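# Wind cable one turn around reel hub held aloft

## Task

The reel sits in the left gripper, and one end of the cable is already attached to it. Wrap the cable one full turn around the reel's hub, staying within roughly one cable thickness of the hub for almost the whole turn. Declare completion only while the left gripper holds the reel up high and still. The reel's weight must rest on the grippers alone, and it must not drop when the right arm is withdrawn. Apart from that required hold, nothing may count as finished if it stays in place only because the robot is holding it there at the end.

## Robot and tools

Robot: two arms, left_arm and right_arm. Each has six revolute joints and a parallel gripper. left_arm is mounted on the +y side at (+0.028, +0.322, 0) m, and right_arm at (+0.010, -0.272, 0) m. The names are labels only and do not refer to sides of a camera image.

Scene frame: the origin is on the tabletop midway between the arms, +x points out over the table and +z points up. The fingers point along the gripper's own +z axis and close along its y axis. end_effector_position is the point between the pads, about 1 cm short of the tips, and its printed value gets less accurate the farther the arm reaches.

Joint order: every row and every per-joint list uses the same order for each arm. It is shoulder (joint2), wrist roll (joint6), wrist yaw (joint5), waist (joint1), wrist pitch (joint4), elbow (joint3), followed by the gripper value. Use this order even where URDF naming suggests a different one.

Row layout: one flat list of 14 numbers, each in [-1, 1]. The first 7 are left_arm (six joints, then gripper) and the next 7 are right_arm. Always send all 14, even if only one arm should move.

Joint numbers are scaled offsets, not poses. One unit equals 1.202 rad for the waist, 1.258 for the shoulder, 1.238 for the elbow, 2.073 for wrist pitch, and 2.022 for wrist yaw and for wrist roll. A value of 0 means stay put.

The gripper number is absolute: +1 is fully open, -1 is closed.

Joint ranges in radians:
- waist: -2.618 to 3.054
- shoulder: 0.000 to 3.142
- elbow: 0.000 to 3.142
- wrist pitch: -1.571 to 1.571
- wrist yaw: -1.571 to 1.571
- wrist roll: -2.094 to 2.094

An action that would push a joint more than 0.036 rad beyond its range is rejected for both arms. If the first action of a call fails this check, the whole call is rejected. The true end stop may differ from the stated one by up to 0.036 rad; the line "joint sent to its limit" reports that a joint was clamped there.

execute_actions(actions): a list of actions. Each action is a table of up to 15 rows, and each row lasts one 1/30 s step. If a table is shorter than 15 rows, its final row repeats until the 15 steps are used. Joint offsets in every row are measured from the angles at the start of that action, not from the previous row. For the first action, that means the last reported angles. An empty list just returns the current state and images.

move(target, speed, blocking):
- target is one 14-number row. Its offsets are measured from the "Joint positions" in the latest result that shows them.
- All joints travel together so they finish at the same moment, so the hand traces a curve. The path takes 0.5 to 10 s.
- speed (0.01 to 2 rad/s, default 0.5) caps the speed of the joint with the longest travel.
- The move does not slow for obstacles or for the other arm. Faster moves, and targets set deeper past a contact, hit and press harder.
- blocking=false returns after 0.5 s while the motion continues. Until the move's end is reported, other moves and actions are refused, so use wait(0) or stop first.
- The result adds a "move:" line. It gives the outcome (done, off_target, moving, held, fault), whether limits=held or limits=none, and, for each arm, the joint farthest from its target.

wait(seconds): 0 to 10 s. The arms keep their last command, and the wait returns early if a running move finishes.

stop(): brakes a running move. A fast arm needs room to brake, and the fingers keep closing or opening.

zoom_image(camera, region): enlarges a region [x0, y0, x1, y1] of the latest image, at most 504x504 px. Cameras are cam_high, cam_low, cam_left_wrist and cam_right_wrist, each 504x504; calibration data is supplied.

read_manual(section): returns licence text only.

finished_scene(scene): ends the current scene; pass its number. It cannot be undone, so call it only while the goal holds and will keep holding.

Result contents:
- Each arm's gripper position (m) and quaternion (wxyz) in the scene frame.
- Joint positions and Joint velocities per arm, in radians in the order above. The gripper entry is the opening in metres, from 0.093 fully open to 0.
- grip_measured on the -1..+1 scale.
- Joint targets: the angles the joints are currently being driven toward.
- Joint torques, which are offset and noisy.
- For actions only, step readings; HELD marks steps that were held back.
- "joint command not followed" means the clearance check altered some joint targets.
- FAULT and MOTOR HOT lines.

Motion limits:
- Each joint's target can lead its measured angle by at most 0.202 rad (waist), 0.258 (shoulder), 0.238 (elbow), 0.573 (wrist pitch) or 0.522 (yaw and roll).
- Targets that would put the gripper more than 70 mm from where it is get scaled back.
- Large moves therefore take several actions. Friction can leave a joint about 0.031 rad short, and smaller commands may do nothing.

Gripping:
- The pads meet at about -0.94 on the grip scale, and each mm of object width adds about 0.0208.
- Each gripper has its own fixed offset of up to ±0.02.
- Commanding below the width value adds squeeze, up to roughly 50-62 N per pad; parts under 5 mm get less.
- Keep sending the same closing value to keep holding.
- The opening reading can sit up to about 12 mm below a rigid object's width, and more on soft or round objects.

Motor heat: holding loads warms the motors. A warning appears at 75 °C. At 90 °C that arm stops for 10 s. At 100 °C the arm and its gripper go limp and the arm falls.

Avoid:
- Dropping the reel or letting it slip.
- Knocking anything off the table.
- Letting the arms collide or press hard on each other.
- Slamming into things or pushing very hard.

Move smoothly, and expect loose objects to be nudged now and then.

Each tool is called after "Emit:" as name(argument=value, ...) on one line, values as JSON.

## Session

Emit:
execute_actions(actions=[])

Scene clock: 0.00 s.
left_arm: end_effector_position=(+0.2137, +0.0439, +0.4024) grip_measured=-0.978 end_effector_quat_wxyz=(+0.468, +0.402, +0.746, -0.250) | right_arm: end_effector_position=(+0.2849, -0.1688, +0.5671) grip_measured=+1.000 end_effector_quat_wxyz=(+0.863, -0.092, +0.489, +0.081)
Joint names: [shoulder, wrist roll, wrist yaw, waist, wrist pitch, elbow]
Joint positions: left_arm=[ 1.165  0.005  0.002 -0.779 -0.863  1.574  0.   ] | right_arm=[ 0.934 -0.17   0.133  0.282  0.283  1.184  0.093]
Joint velocities: left_arm=[ 0.002  0.051 -0.051 -0.007  0.022  0.007  0.   ] | right_arm=[-0.002  0.037 -0.051  0.002 -0.066  0.002  0.   ]
Joint torques (N m, as the arm reports them, + toward a larger angle): no reading
Joint targets: left_arm=[1.165 0.005 0.002 -0.779 -0.814 1.574] | right_arm=[0.934 -0.170 0.133 0.282 0.283 1.184]
camera_calibration (this result's frames):
cam_left_wrist: T_world_to_cam=[[-0.831205, -0.555807, -0.0132803, 0.207494], [-0.420322, 0.643865, -0.639349, 0.357909], [0.363905, -0.525848, -0.768802, 0.334064], [0, 0, 0, 1]] pos_world=[0.201339, 0.0605481, 0.488413]
cam_right_wrist: T_world_to_cam=[[0.217667, -0.972346, 0.0846383, -0.278163], [0.098754, -0.0643319, -0.99303, 0.565594], [0.971014, 0.224508, 0.0820201, -0.199181], [0, 0, 0, 1]] pos_world=[0.1981, -0.189367, 0.601532]

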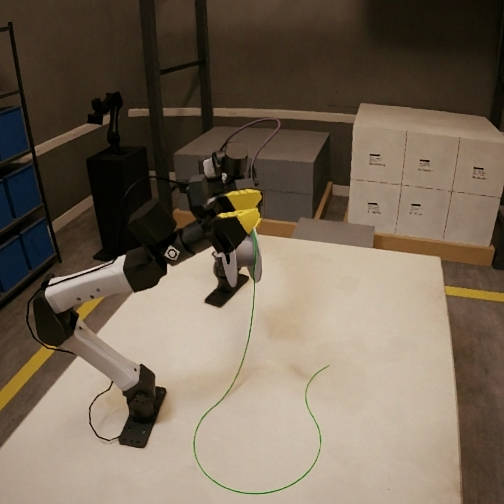

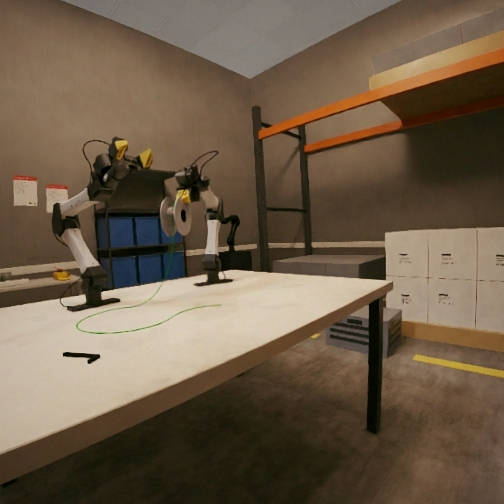

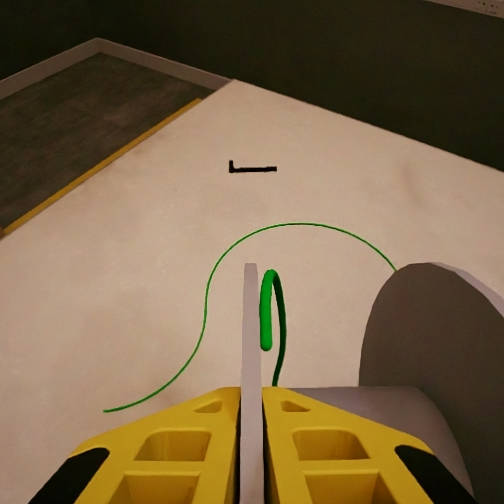

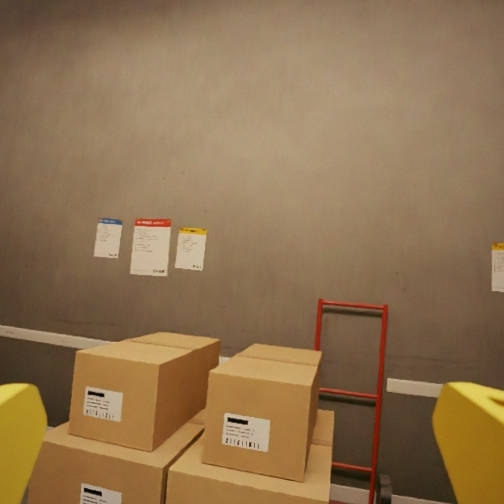

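Emit:
move(target=[0.244,0.009,0.037,0.382,-0.09,0.485,-1, 0.196,0.084,-0.066,-0.11,0.029,-0.63,1], speed=0.5)

Emit:
zoom_image(camera="cam_low", region=[160, 140, 280, 260])

Emit:
zoom_image(camera="cam_high", region=[230, 140, 370, 280])

Scene clock: 15.97 s.
left_arm: end_effector_position=(+0.3406, +0.1257, +0.4734) grip_measured=-0.978 end_effector_quat_wxyz=(+0.514, +0.247, +0.805, -0.163) | right_arm: end_effector_position=(+0.3522, -0.1632, +0.1370) grip_measured=+1.000 end_effector_quat_wxyz=(+0.544, -0.130, +0.825, +0.078)
Joint names: [shoulder, wrist roll, wrist yaw, waist, wrist pitch, elbow]
Joint positions: left_arm=[ 1.47   0.02   0.064 -0.33  -1.099  2.137  0.   ] | right_arm=[ 1.169 -0.009  0.012  0.16   0.345  0.416  0.093]
Joint velocities: left_arm=[ 0.002  0.051 -0.022  0.012  0.007 -0.022  0.   ] | right_arm=[-0.012 -0.037 -0.037  0.007 -0.037  0.002  0.   ]
Joint torques (N m, as the arm reports them, + toward a larger angle): left_arm=[-4.48  0.09  0.02  0.45  2.95  6.81] | right_arm=[-3.21  0.14 -0.09 -1.06  2.2   6.24]
Joint targets: left_arm=[1.472 0.023 0.077 -0.320 -1.049 2.175] | right_arm=[1.180 -0.000 -0.000 0.150 0.344 0.404]
move: off_target (left_arm); limits=none; left_arm: farthest joint: the wrist pitch, 0.049 radians from its target (0.187 radians at the start); right_arm: farthest joint: the wrist yaw, 0.013 radians from its target (0.134 radians at the start)
camera_calibration (this result's frames):
cam_left_wrist: T_world_to_cam=[[-0.559596, -0.828764, -0.00138885, 0.295512], [-0.624981, 0.423097, -0.656039, 0.509272], [0.544289, -0.366249, -0.754726, 0.297303], [0, 0, 0, 1]] pos_world=[0.321834, 0.138325, 0.558895]
cam_right_wrist: T_world_to_cam=[[0.296745, -0.95458, 0.0268345, -0.268036], [-0.715677, -0.240908, -0.655568, 0.344018], [0.632257, 0.175332, -0.754659, -0.00464457], [0, 0, 0, 1]] pos_world=[0.32868, -0.17217, 0.229215]

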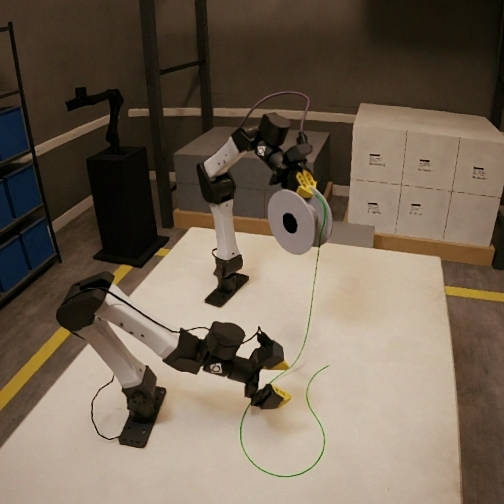

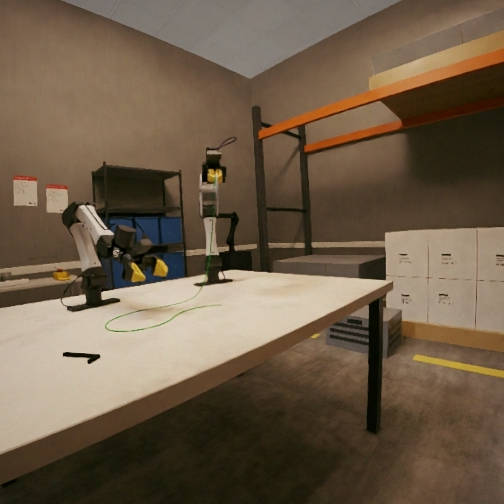

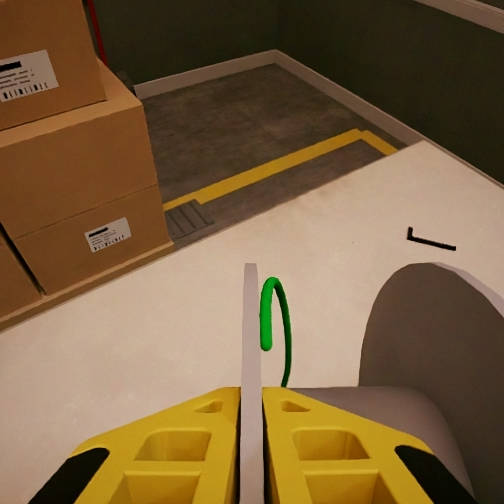

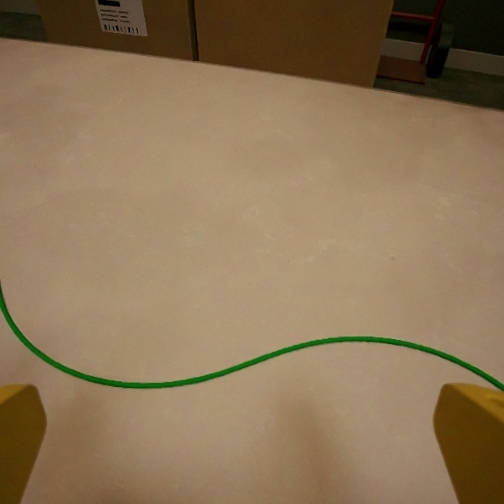

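Region (160, 140, 280, 260) of cam_low's 504x504 image, scaled by 4.200, with more detail than that image has.

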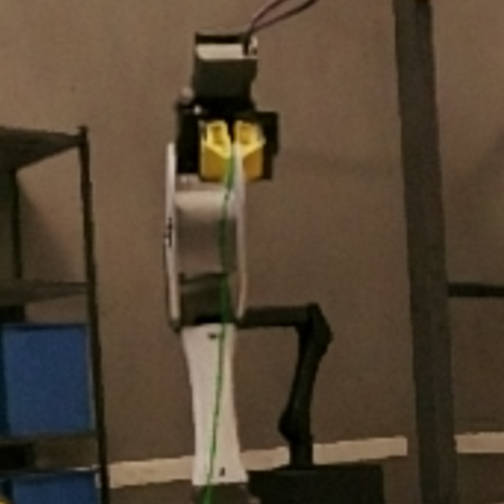

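Region (230, 140, 370, 280) of cam_high's 504x504 image, scaled by 3.600, with more detail than that image has.

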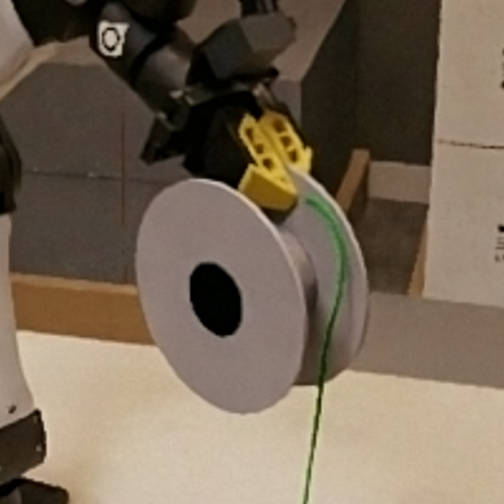

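Emit:
execute_actions(actions=[])

Scene clock: 42.33 s.
left_arm: end_effector_position=(+0.3405, +0.1256, +0.4734) grip_measured=-0.978 end_effector_quat_wxyz=(+0.514, +0.247, +0.805, -0.163) | right_arm: end_effector_position=(+0.3522, -0.1632, +0.1370) grip_measured=+1.000 end_effector_quat_wxyz=(+0.544, -0.130, +0.825, +0.078)
Joint names: [shoulder, wrist roll, wrist yaw, waist, wrist pitch, elbow]
Joint positions: left_arm=[ 1.47   0.02   0.064 -0.33  -1.099  2.137  0.   ] | right_arm=[ 1.169 -0.009  0.012  0.16   0.345  0.416  0.093]
Joint velocities: left_arm=[-0.012 -0.081 -0.007  0.002 -0.022  0.007  0.   ] | right_arm=[-0.007  0.066  0.066  0.002 -0.037  0.012  0.   ]
Joint torques (N m, as the arm reports them, + toward a larger angle): left_arm=[-4.49  0.1   0.05  0.4   2.95  6.77] | right_arm=[-3.47  0.13 -0.1  -1.27  2.22  6.34]
Joint targets: left_arm=[1.472 0.023 0.077 -0.320 -1.049 2.175] | right_arm=[1.180 -0.000 -0.000 0.150 0.343 0.404]
camera_calibration (this result's frames):
cam_left_wrist: T_world_to_cam=[[-0.559883, -0.828571, -0.00122933, 0.295446], [-0.624888, 0.423224, -0.656046, 0.509229], [0.544101, -0.366541, -0.75472, 0.297402], [0, 0, 0, 1]] pos_world=[0.32181, 0.13829, 0.558896]
cam_right_wrist: T_world_to_cam=[[0.296745, -0.95458, 0.0268345, -0.268036], [-0.715677, -0.240908, -0.655568, 0.344018], [0.632257, 0.175332, -0.754659, -0.00464457], [0, 0, 0, 1]] pos_world=[0.32868, -0.17217, 0.229215]

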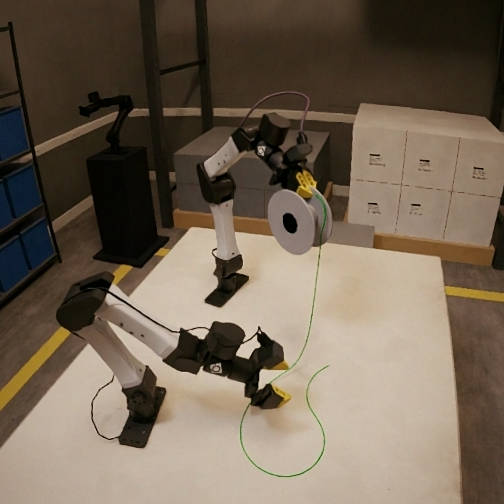

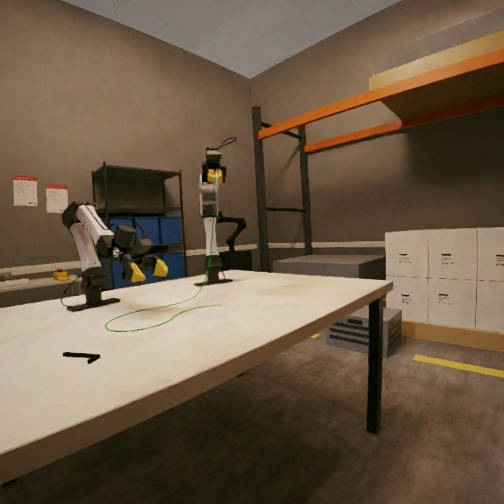

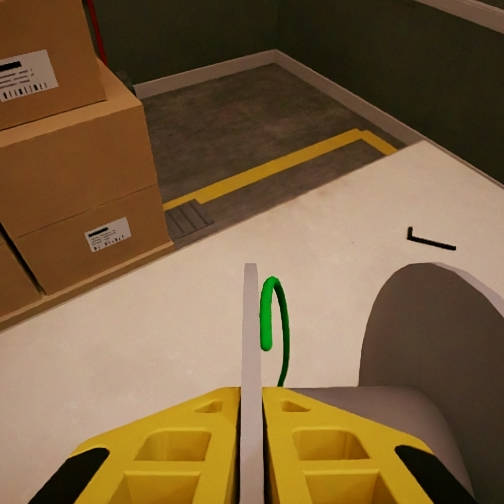

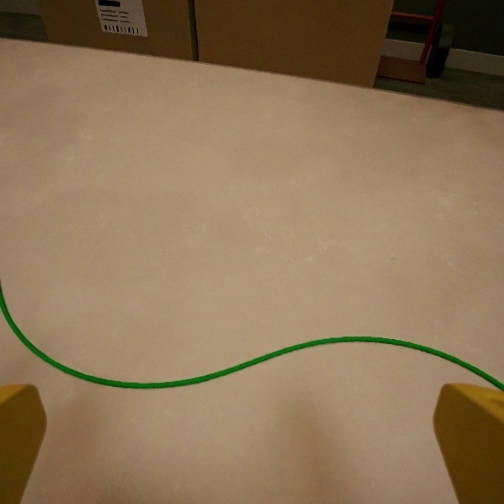

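Emit:
move(target=[0.002,0.001,0.006,0.008,0.024,0.031,-1, 0.36,0.004,-0.006,0.30,0.40,-0.12,1], speed=0.6)

Scene clock: 53.77 s.
left_arm: end_effector_position=(+0.3388, +0.1266, +0.4692) grip_measured=-0.978 end_effector_quat_wxyz=(+0.506, +0.248, +0.810, -0.161) | right_arm: end_effector_position=(+0.3164, -0.0341, +0.1203) grip_measured=+1.000 end_effector_quat_wxyz=(+0.621, -0.246, +0.715, +0.207)
Joint names: [shoulder, wrist roll, wrist yaw, waist, wrist pitch, elbow]
Joint positions: left_arm=[ 1.47   0.02   0.064 -0.33  -1.118  2.137  0.   ] | right_arm=[ 1.605 -0.009  0.01   0.511  1.176  0.285  0.093]
Joint velocities: left_arm=[-0.002  0.022  0.022 -0.002 -0.066 -0.012  0.   ] | right_arm=[ 0.002 -0.051  0.022 -0.012 -0.066 -0.007  0.   ]
Joint torques (N m, as the arm reports them, + toward a larger angle): left_arm=[-4.4   0.08  0.05  0.38  3.14  6.79] | right_arm=[-5.28  0.12 -0.11  0.8   2.3   3.7 ]
Joint targets: left_arm=[1.473 0.022 0.076 -0.320 -1.049 2.175] | right_arm=[1.621 -0.001 0.000 0.521 1.175 0.268]
move: off_target (left_arm); limits=none; left_arm: farthest joint: the wrist pitch, 0.069 radians from its target (0.050 radians at the start); right_arm: farthest joint: the elbow, 0.018 radians from its target (0.149 radians at the start)
camera_calibration (this result's frames):
cam_left_wrist: T_world_to_cam=[[-0.559894, -0.828564, -0.0000701837, 0.294779], [-0.635544, 0.429517, -0.64156, 0.501021], [0.531604, -0.359161, -0.767073, 0.304641], [0, 0, 0, 1]] pos_world=[0.321518, 0.138462, 0.555138]
cam_right_wrist: T_world_to_cam=[[0.603757, -0.796848, 0.0226057, -0.224929], [-0.433633, -0.352086, -0.829457, 0.266438], [0.66891, 0.490987, -0.558114, -0.0417468], [0, 0, 0, 1]] pos_world=[0.279263, -0.0649281, 0.202784]

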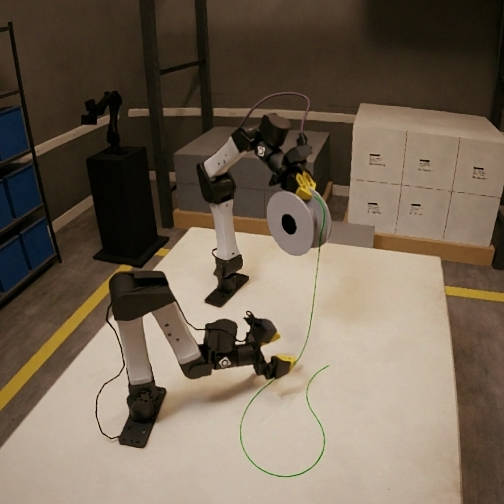

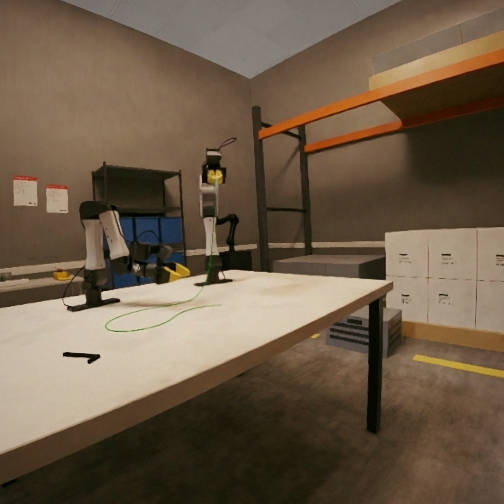

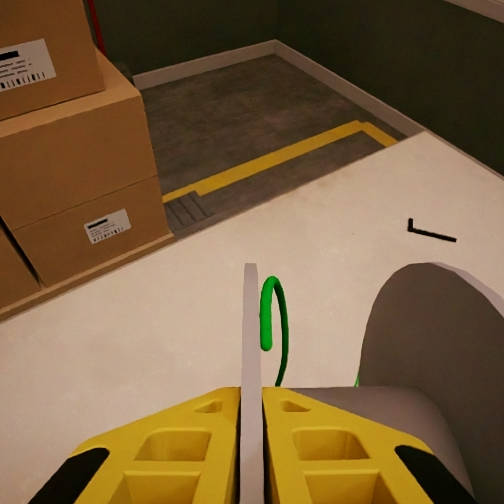

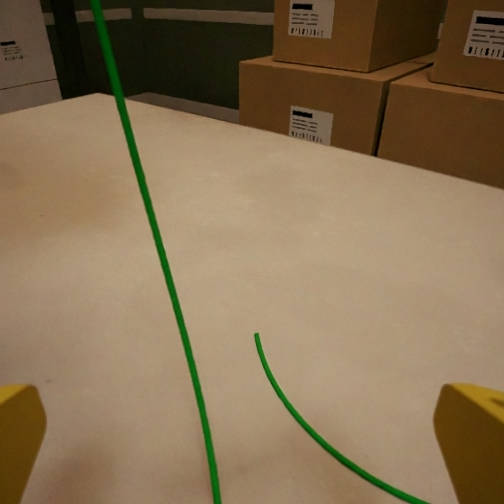

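Emit:
zoom_image(camera="cam_low", region=[130,140,270,320])

Region (130, 140, 270, 320) of cam_low's 504x504 image, scaled by 2.800, with more detail than that image has.

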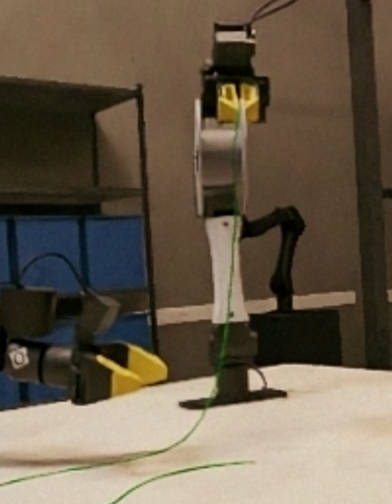

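Emit:
move(target=[0.002,0.001,0.006,0.008,0.033,0.031,-1, 0.355,0.004,-0.005,0.074,0.046,0.299,1], speed=0.4)

Scene clock: 77.17 s.
left_arm: end_effector_position=(+0.3388, +0.1267, +0.4690) grip_measured=-0.978 end_effector_quat_wxyz=(+0.506, +0.248, +0.810, -0.161) | right_arm: end_effector_position=(+0.3656, +0.0528, +0.0909) grip_measured=+1.000 end_effector_quat_wxyz=(+0.621, -0.271, +0.696, +0.235)
Joint names: [shoulder, wrist roll, wrist yaw, waist, wrist pitch, elbow]
Joint positions: left_arm=[ 1.47   0.02   0.064 -0.33  -1.119  2.137  0.   ] | right_arm=[ 2.034 -0.009  0.01   0.591  1.274  0.643  0.093]
Joint velocities: left_arm=[ 0.002  0.022  0.081  0.002 -0.125 -0.027  0.   ] | right_arm=[ 0.007 -0.022 -0.051 -0.012 -0.066  0.007  0.   ]
Joint torques (N m, as the arm reports them, + toward a larger angle): left_arm=[-4.41  0.09  0.06  0.42  3.16  6.8 ] | right_arm=[-9.44  0.13 -0.1   0.68  2.24  5.45]
Joint targets: left_arm=[1.473 0.022 0.076 -0.320 -1.050 2.175] | right_arm=[2.052 -0.001 -0.000 0.600 1.272 0.655]
move: off_target (left_arm); limits=none; left_arm: farthest joint: the wrist pitch, 0.069 radians from its target (0.068 radians at the start); right_arm: farthest joint: the shoulder, 0.017 radians from its target (0.447 radians at the start)
camera_calibration (this result's frames):
cam_left_wrist: T_world_to_cam=[[-0.559894, -0.828564, -0.0000238147, 0.294753], [-0.635965, 0.429765, -0.640976, 0.50069], [0.5311, -0.358863, -0.767561, 0.304927], [0, 0, 0, 1]] pos_world=[0.321505, 0.13847, 0.554987]
cam_right_wrist: T_world_to_cam=[[0.66459, -0.746878, 0.0222042, -0.209546], [-0.388378, -0.370669, -0.843663, 0.279725], [0.638344, 0.552066, -0.536414, -0.127704], [0, 0, 0, 1]] pos_world=[0.32942, 0.017681, 0.172144]

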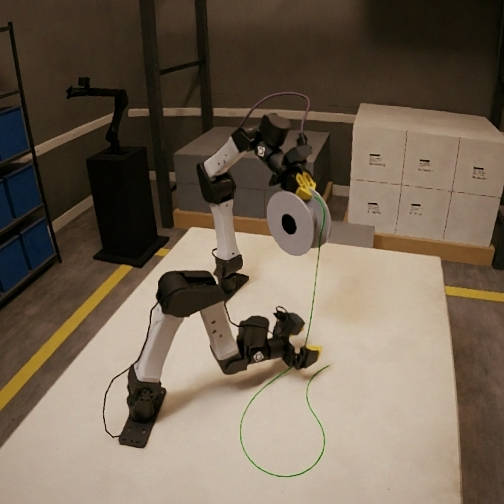

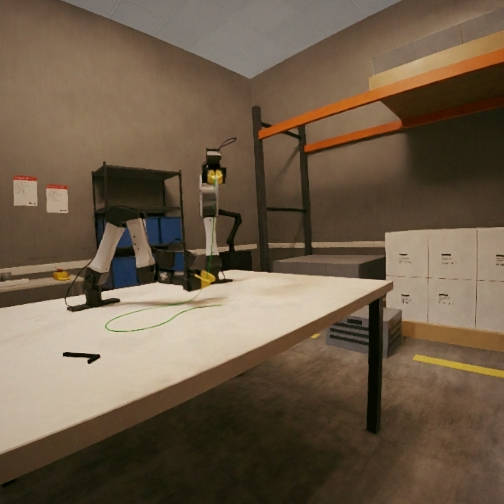

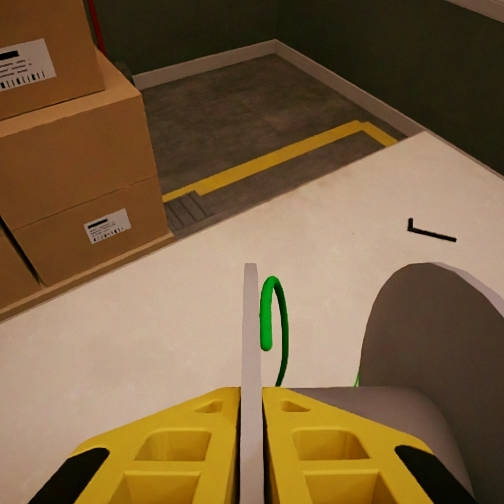

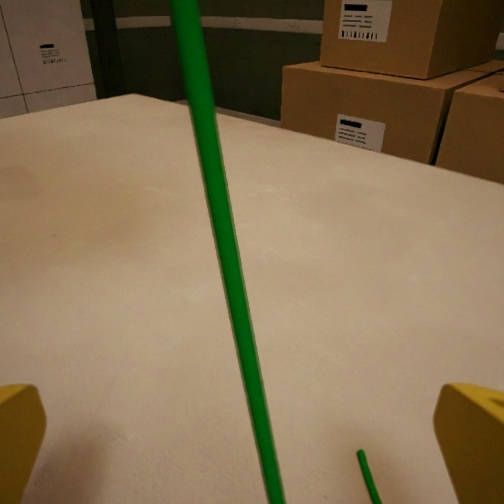

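Emit:
move(target=[0.002,0.001,0.006,0.008,0.033,0.031,-1, 0.014,0.004,-0.005,0.0,0.0,0.01,-0.94], speed=0.3)

Emit:
zoom_image(camera="cam_low", region=[150,200,270,320])

Scene clock: 81.47 s.
left_arm: end_effector_position=(+0.3386, +0.1268, +0.4686) grip_measured=-0.978 end_effector_quat_wxyz=(+0.505, +0.248, +0.811, -0.161) | right_arm: end_effector_position=(+0.3657, +0.0529, +0.0918) grip_measured=-0.931 end_effector_quat_wxyz=(+0.623, -0.271, +0.695, +0.236)
Joint names: [shoulder, wrist roll, wrist yaw, waist, wrist pitch, elbow]
Joint positions: left_arm=[ 1.47   0.02   0.064 -0.33  -1.121  2.137  0.   ] | right_arm=[ 2.034 -0.009  0.01   0.591  1.277  0.643  0.001]
Joint velocities: left_arm=[ 0.002 -0.081 -0.081 -0.002  0.007 -0.002  0.   ] | right_arm=[-0.002 -0.022  0.051 -0.012 -0.037 -0.012 -0.   ]
Joint torques (N m, as the arm reports them, + toward a larger angle): left_arm=[-4.37  0.09  0.06  0.43  3.11  6.82] | right_arm=[-9.48  0.13 -0.06 -0.21  2.28  5.5 ]
Joint targets: left_arm=[1.473 0.022 0.076 -0.320 -1.050 2.175] | right_arm=[2.052 -0.001 -0.000 0.591 1.274 0.655]
move: off_target (left_arm); limits=none; left_arm: farthest joint: the wrist pitch, 0.070 radians from its target (0.068 radians at the start); right_arm: farthest joint: the shoulder, 0.017 radians from its target (0.017 radians at the start)
camera_calibration (this result's frames):
cam_left_wrist: T_world_to_cam=[[-0.559894, -0.828564, 0.0000921078, 0.294686], [-0.637017, 0.430386, -0.639513, 0.499861], [0.529838, -0.358118, -0.76878, 0.305642], [0, 0, 0, 1]] pos_world=[0.321472, 0.138489, 0.554612]
cam_right_wrist: T_world_to_cam=[[0.664534, -0.74693, 0.0221499, -0.209535], [-0.386242, -0.368708, -0.845501, 0.279758], [0.639697, 0.553309, -0.533514, -0.128168], [0, 0, 0, 1]] pos_world=[0.329286, 0.0175576, 0.172797]

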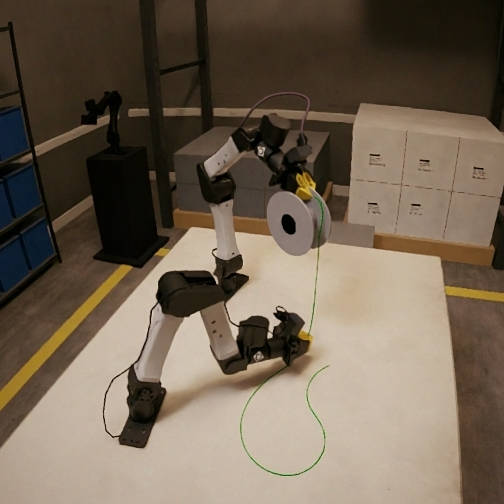

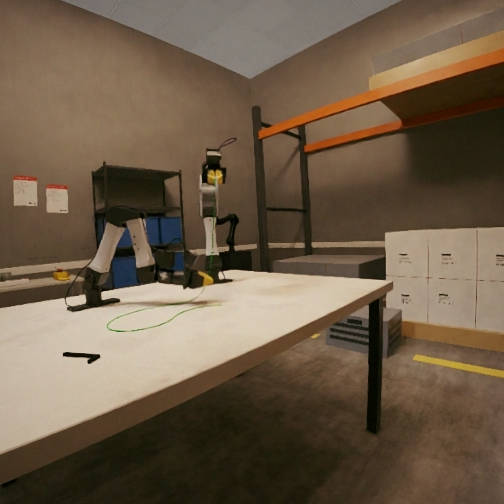

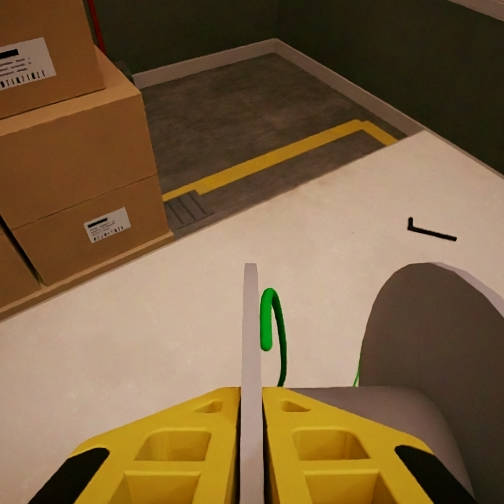

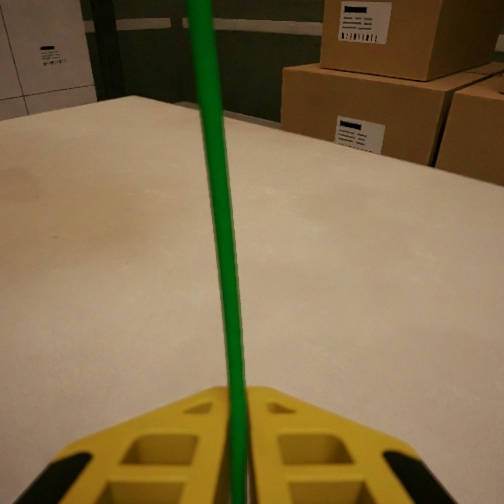

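Region (150, 200, 270, 320) of cam_low's 504x504 image, scaled by 4.200, with more detail than that image has.

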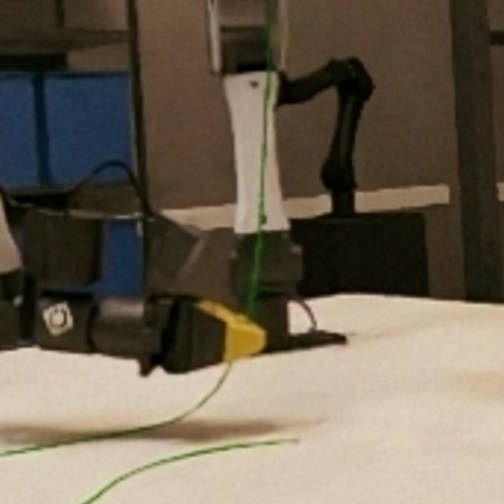

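Emit:
move(target=[0.002,0.001,0.006,0.008,0.034,0.031,-1, -0.366,0.227,-0.005,0.295,-0.218,-0.074,-0.94], speed=0.4)

Scene clock: 93.77 s.
left_arm: end_effector_position=(+0.3388, +0.1266, +0.4691) grip_measured=-0.978 end_effector_quat_wxyz=(+0.506, +0.248, +0.810, -0.161) | right_arm: end_effector_position=(+0.2162, +0.1207, +0.1646) grip_measured=-0.931 end_effector_quat_wxyz=(+0.471, -0.240, +0.722, +0.448)
Joint names: [shoulder, wrist roll, wrist yaw, waist, wrist pitch, elbow]
Joint positions: left_arm=[ 1.47   0.02   0.064 -0.33  -1.118  2.137  0.   ] | right_arm=[1.579 0.441 0.008 0.938 0.85  0.572 0.   ]
Joint velocities: left_arm=[ 0.007 -0.037 -0.037 -0.012 -0.037 -0.002  0.   ] | right_arm=[-0.007  0.007 -0.037 -0.007 -0.051  0.007  0.   ]
Joint torques (N m, as the arm reports them, + toward a larger angle): left_arm=[-4.38  0.08  0.05  0.45  3.14  6.8 ] | right_arm=[-8.85  0.11 -0.05  0.57  2.09  4.7 ]
Joint targets: left_arm=[1.473 0.022 0.076 -0.320 -1.050 2.175] | right_arm=[1.574 0.450 -0.000 0.945 0.825 0.551]
move: off_target (left_arm, right_arm); limits=none; left_arm: farthest joint: the wrist pitch, 0.068 radians from its target (0.070 radians at the start); right_arm: farthest joint: the wrist pitch, 0.025 radians from its target (0.452 radians at the start)
camera_calibration (this result's frames):
cam_left_wrist: T_world_to_cam=[[-0.559894, -0.828564, -0.0000469992, 0.294766], [-0.635755, 0.429641, -0.641268, 0.500856], [0.531352, -0.359012, -0.767317, 0.304784], [0, 0, 0, 1]] pos_world=[0.321511, 0.138466, 0.555063]
cam_right_wrist: T_world_to_cam=[[0.768528, -0.492457, -0.408473, -0.0435379], [-0.594633, -0.314097, -0.740105, 0.329691], [0.23617, 0.811683, -0.534224, 0.0249545], [0, 0, 0, 1]] pos_world=[0.223612, 0.0618594, 0.239553]

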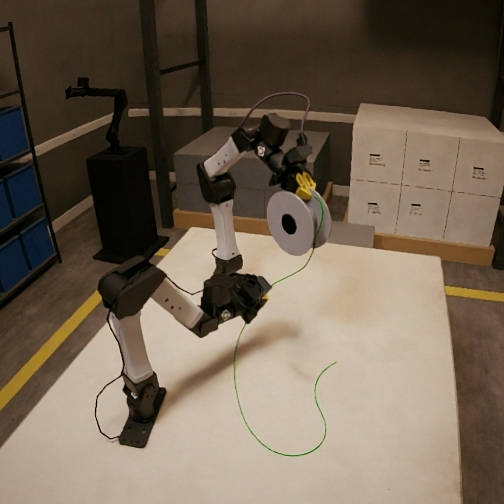

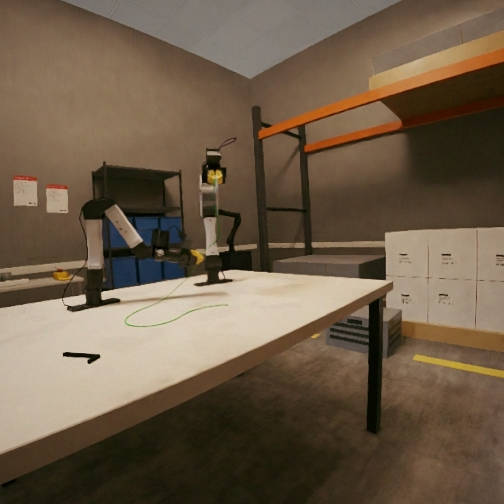

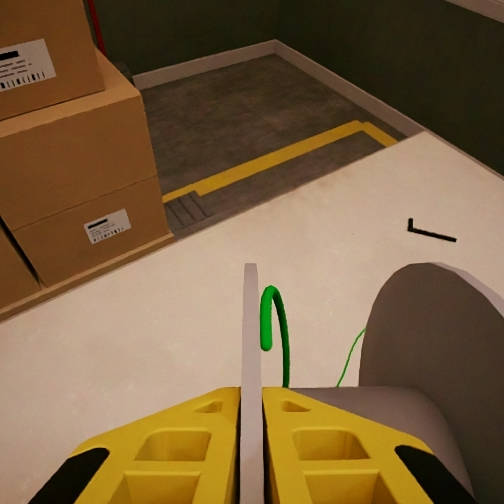

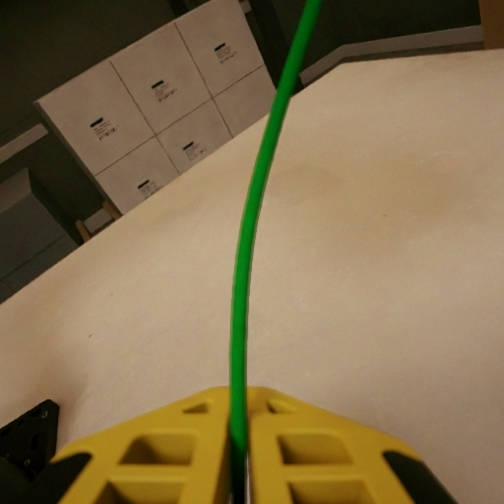

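Emit:
move(target=[0.002,0.001,0.006,0.008,0.033,0.031,-1, -0.181,0.306,-0.004,0.226,-0.251,0.197,-0.94], speed=0.45)

Emit:
zoom_image(camera="cam_high", region=[170,110,370,310])

Scene clock: 102.23 s.
left_arm: end_effector_position=(+0.3387, +0.1267, +0.4689) grip_measured=-0.978 end_effector_quat_wxyz=(+0.506, +0.248, +0.810, -0.161) | right_arm: end_effector_position=(+0.1071, +0.1598, +0.2486) grip_measured=-0.931 end_effector_quat_wxyz=(+0.233, -0.114, +0.764, +0.591)
Joint names: [shoulder, wrist roll, wrist yaw, waist, wrist pitch, elbow]
Joint positions: left_arm=[ 1.47   0.02   0.064 -0.33  -1.119  2.137  0.   ] | right_arm=[1.357 1.049 0.008 1.2   0.354 0.81  0.   ]
Joint velocities: left_arm=[-0.012 -0.051  0.007 -0.002  0.022 -0.022  0.   ] | right_arm=[-0.017 -0.022  0.051 -0.012 -0.051 -0.002  0.   ]
Joint torques (N m, as the arm reports them, + toward a larger angle): left_arm=[-4.36  0.09  0.04  0.38  3.16  6.81] | right_arm=[-7.99  0.07 -0.05  0.64  2.03  8.08]
Joint targets: left_arm=[1.473 0.022 0.076 -0.320 -1.050 2.175] | right_arm=[1.351 1.059 0.000 1.209 0.329 0.816]
move: off_target (left_arm, right_arm); limits=none; left_arm: farthest joint: the wrist pitch, 0.070 radians from its target (0.069 radians at the start); right_arm: farthest joint: the wrist pitch, 0.025 radians from its target (0.520 radians at the start)
camera_calibration (this result's frames):
cam_left_wrist: T_world_to_cam=[[-0.559894, -0.828564, 0.0000225543, 0.294726], [-0.636386, 0.430014, -0.640391, 0.500358], [0.530595, -0.358565, -0.768049, 0.305213], [0, 0, 0, 1]] pos_world=[0.321492, 0.138477, 0.554837]
cam_right_wrist: T_world_to_cam=[[0.457787, -0.283998, -0.842482, 0.20177], [-0.872481, -0.325667, -0.364305, 0.277519], [-0.170907, 0.901823, -0.396869, 0.0588713], [0, 0, 0, 1]] pos_world=[0.159824, 0.0945897, 0.294453]

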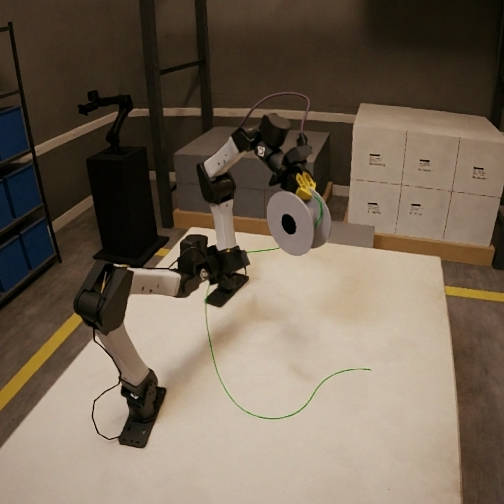

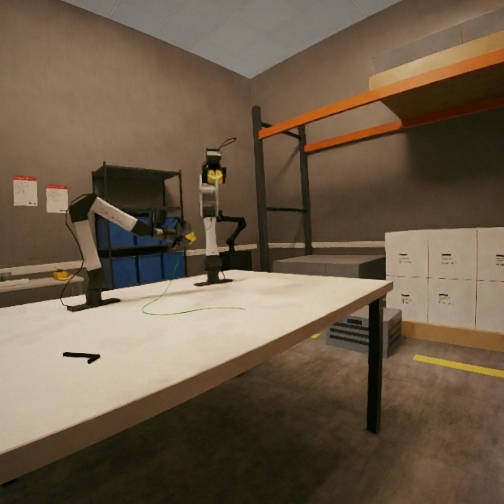

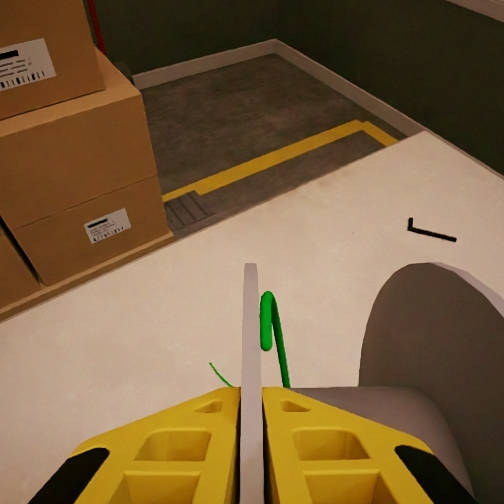

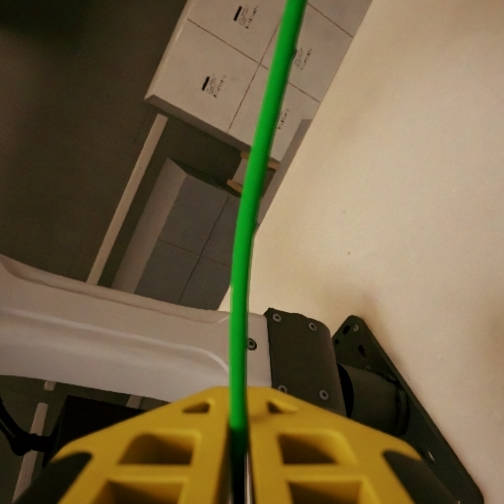

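Region (170, 110, 370, 310) of cam_high's 504x504 image, scaled by 2.520, with more detail than that image has.

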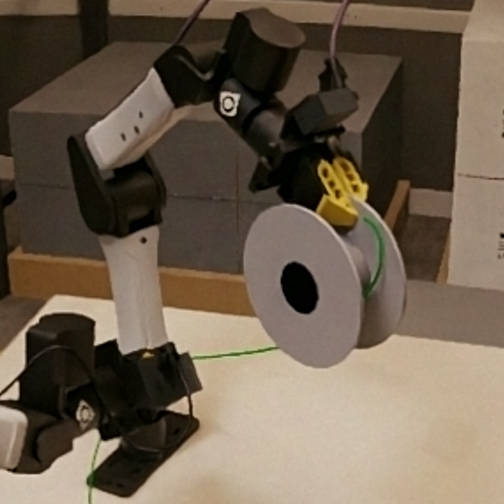

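Emit:
zoom_image(camera="cam_low", region=[150,140,270,260])

Region (150, 140, 270, 260) of cam_low's 504x504 image, scaled by 4.200, with more detail than that image has.

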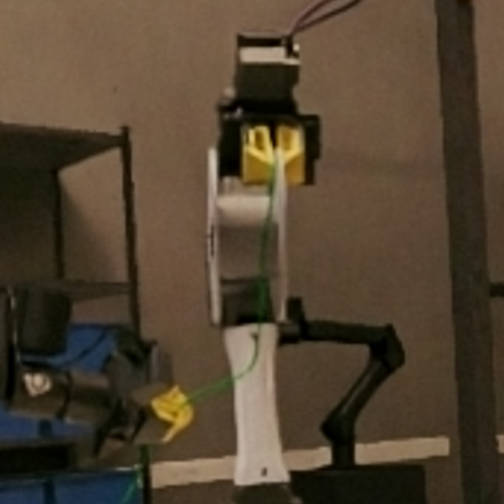

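Emit:
move(target=[0.002,0.001,0.006,0.008,0.033,0.031,-1, 0.139,0.05,-0.004,0.008,0.002,0.128,-0.94], speed=0.3)

Scene clock: 122.30 s.
left_arm: end_effector_position=(+0.3386, +0.1268, +0.4686) grip_measured=-0.978 end_effector_quat_wxyz=(+0.505, +0.248, +0.811, -0.161) | right_arm: end_effector_position=(+0.1159, +0.1992, +0.2511) grip_measured=-0.931 end_effector_quat_wxyz=(+0.206, -0.080, +0.769, +0.600)
Joint names: [shoulder, wrist roll, wrist yaw, waist, wrist pitch, elbow]
Joint positions: left_arm=[ 1.47   0.02   0.064 -0.33  -1.121  2.137  0.   ] | right_arm=[1.515 1.139 0.008 1.2   0.361 0.958 0.   ]
Joint velocities: left_arm=[ 0.007  0.022 -0.037 -0.007  0.007 -0.017  0.   ] | right_arm=[-0.007 -0.022 -0.081 -0.002 -0.007  0.007 -0.001]
Joint torques (N m, as the arm reports them, + toward a larger angle): left_arm=[-4.39  0.08  0.05  0.41  3.16  6.81] | right_arm=[-7.52  0.1  -0.03  0.82  2.28  8.48]
Joint targets: left_arm=[1.473 0.022 0.076 -0.320 -1.051 2.175] | right_arm=[1.532 1.150 0.000 1.210 0.358 0.968]
move: off_target (left_arm); limits=none; left_arm: farthest joint: the wrist pitch, 0.070 radians from its target (0.068 radians at the start); right_arm: farthest joint: the shoulder, 0.017 radians from its target (0.174 radians at the start)
camera_calibration (this result's frames):
cam_left_wrist: T_world_to_cam=[[-0.559894, -0.828564, 0.0000921078, 0.294686], [-0.637017, 0.430386, -0.639513, 0.499861], [0.529838, -0.358118, -0.76878, 0.305642], [0, 0, 0, 1]] pos_world=[0.321472, 0.138489, 0.554612]
cam_right_wrist: T_world_to_cam=[[0.377664, -0.276649, -0.883649, 0.229194], [-0.906604, -0.304503, -0.292143, 0.280511], [-0.188252, 0.911451, -0.365811, 0.0181111], [0, 0, 0, 1]] pos_world=[0.171163, 0.132315, 0.291101]

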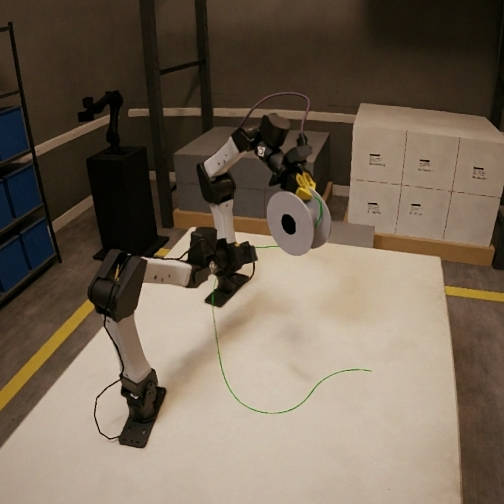

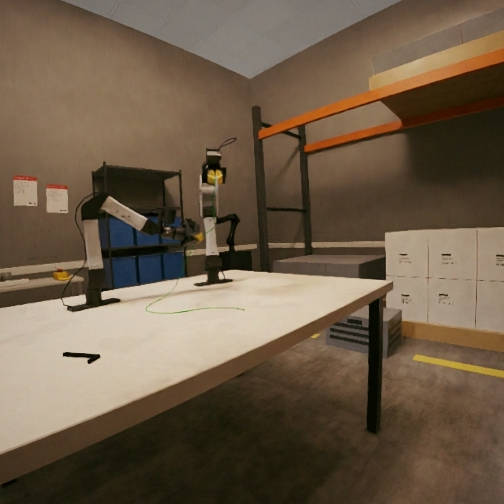

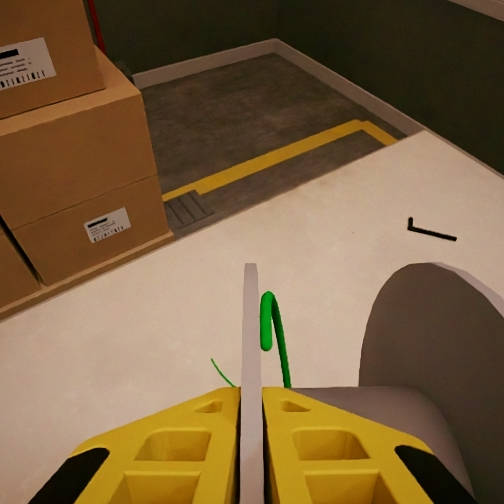

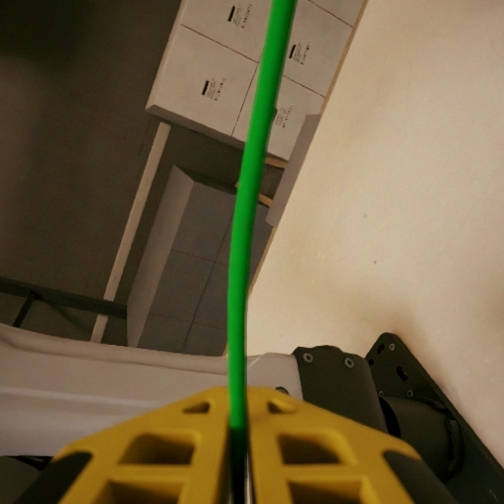

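Emit:
move(target=[-0.155,0.001,0.006,0.008,0.158,-0.341,-1, -0.04,0.238,-0.004,0.037,-0.132,0.171,-0.94], speed=0.3)

Emit:
zoom_image(camera="cam_high", region=[170,110,370,310])

Emit:
zoom_image(camera="cam_low", region=[150,140,270,260])

Scene clock: 135.63 s.
left_arm: end_effector_position=(+0.3395, +0.1262, +0.4192) grip_measured=-0.978 end_effector_quat_wxyz=(+0.510, +0.247, +0.808, -0.162) | right_arm: end_effector_position=(+0.0999, +0.2030, +0.3106) grip_measured=-0.931 end_effector_quat_wxyz=(+0.049, +0.089, +0.769, +0.631)
Joint names: [shoulder, wrist roll, wrist yaw, waist, wrist pitch, elbow]
Joint positions: left_arm=[ 1.301  0.02   0.064 -0.33  -0.862  1.721  0.   ] | right_arm=[1.472 1.609 0.008 1.234 0.111 1.161 0.   ]
Joint velocities: left_arm=[ 0.002  0.007 -0.051 -0.007  0.007  0.007  0.   ] | right_arm=[ 0.012 -0.081 -0.037 -0.012 -0.022 -0.017 -0.001]
Joint torques (N m, as the arm reports them, + toward a larger angle): left_arm=[-6.54  0.08  0.06  0.39  3.1   4.7 ] | right_arm=[-9.57  0.07 -0.04  0.9   2.05  8.46]
Joint targets: left_arm=[1.275 0.022 0.076 -0.320 -0.793 1.714] | right_arm=[1.465 1.620 0.000 1.244 0.088 1.170]
move: off_target (left_arm, right_arm); limits=none; left_arm: farthest joint: the wrist pitch, 0.069 radians from its target (0.327 radians at the start); right_arm: farthest joint: the wrist pitch, 0.024 radians from its target (0.274 radians at the start)
camera_calibration (this result's frames):
cam_left_wrist: T_world_to_cam=[[-0.559891, -0.828566, -0.000649784, 0.295066], [-0.630246, 0.426388, -0.648833, 0.471198], [0.537878, -0.362866, -0.760931, 0.26154], [0, 0, 0, 1]] pos_world=[0.321499, 0.138473, 0.504934]
cam_right_wrist: T_world_to_cam=[[-0.064626, -0.197363, -0.978198, 0.3463], [-0.96437, -0.239648, 0.112064, 0.151617], [-0.256541, 0.950587, -0.174844, -0.0269527], [0, 0, 0, 1]] pos_world=[0.16168, 0.130303, 0.317047]

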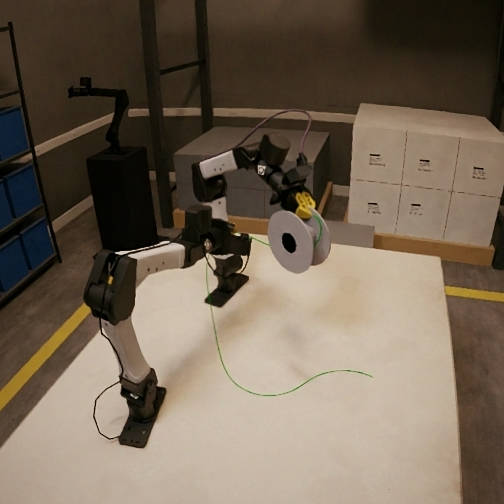

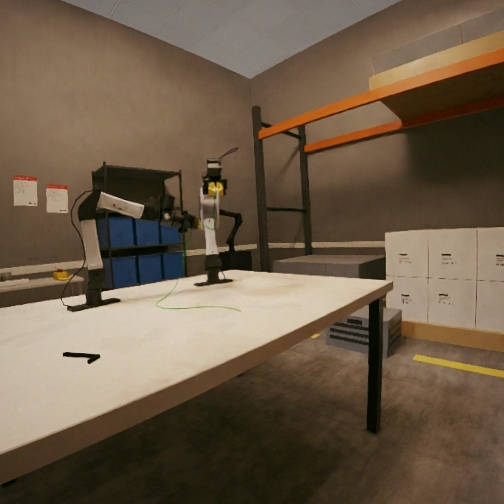

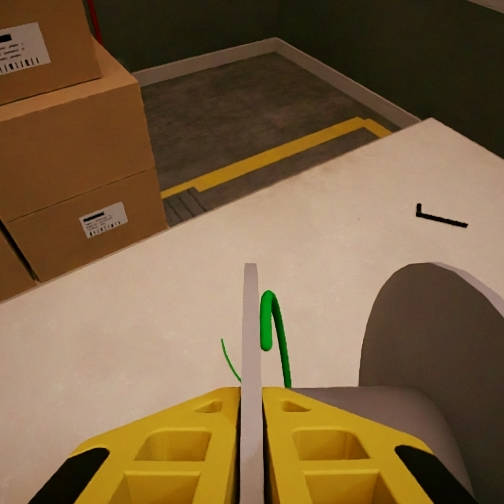

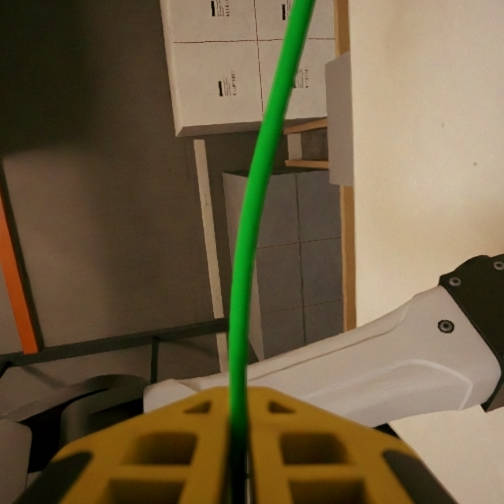

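Region (170, 110, 370, 310) of cam_high's 504x504 image, scaled by 2.520, with more detail than that image has.

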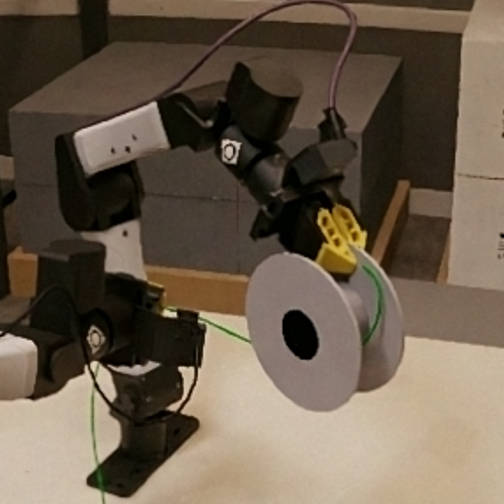

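Region (150, 140, 270, 260) of cam_low's 504x504 image, scaled by 4.200, with more detail than that image has.

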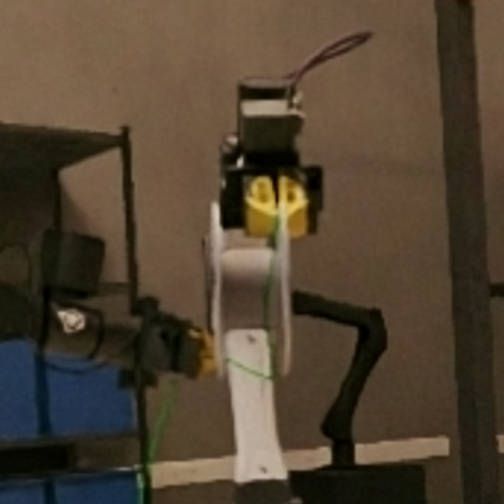

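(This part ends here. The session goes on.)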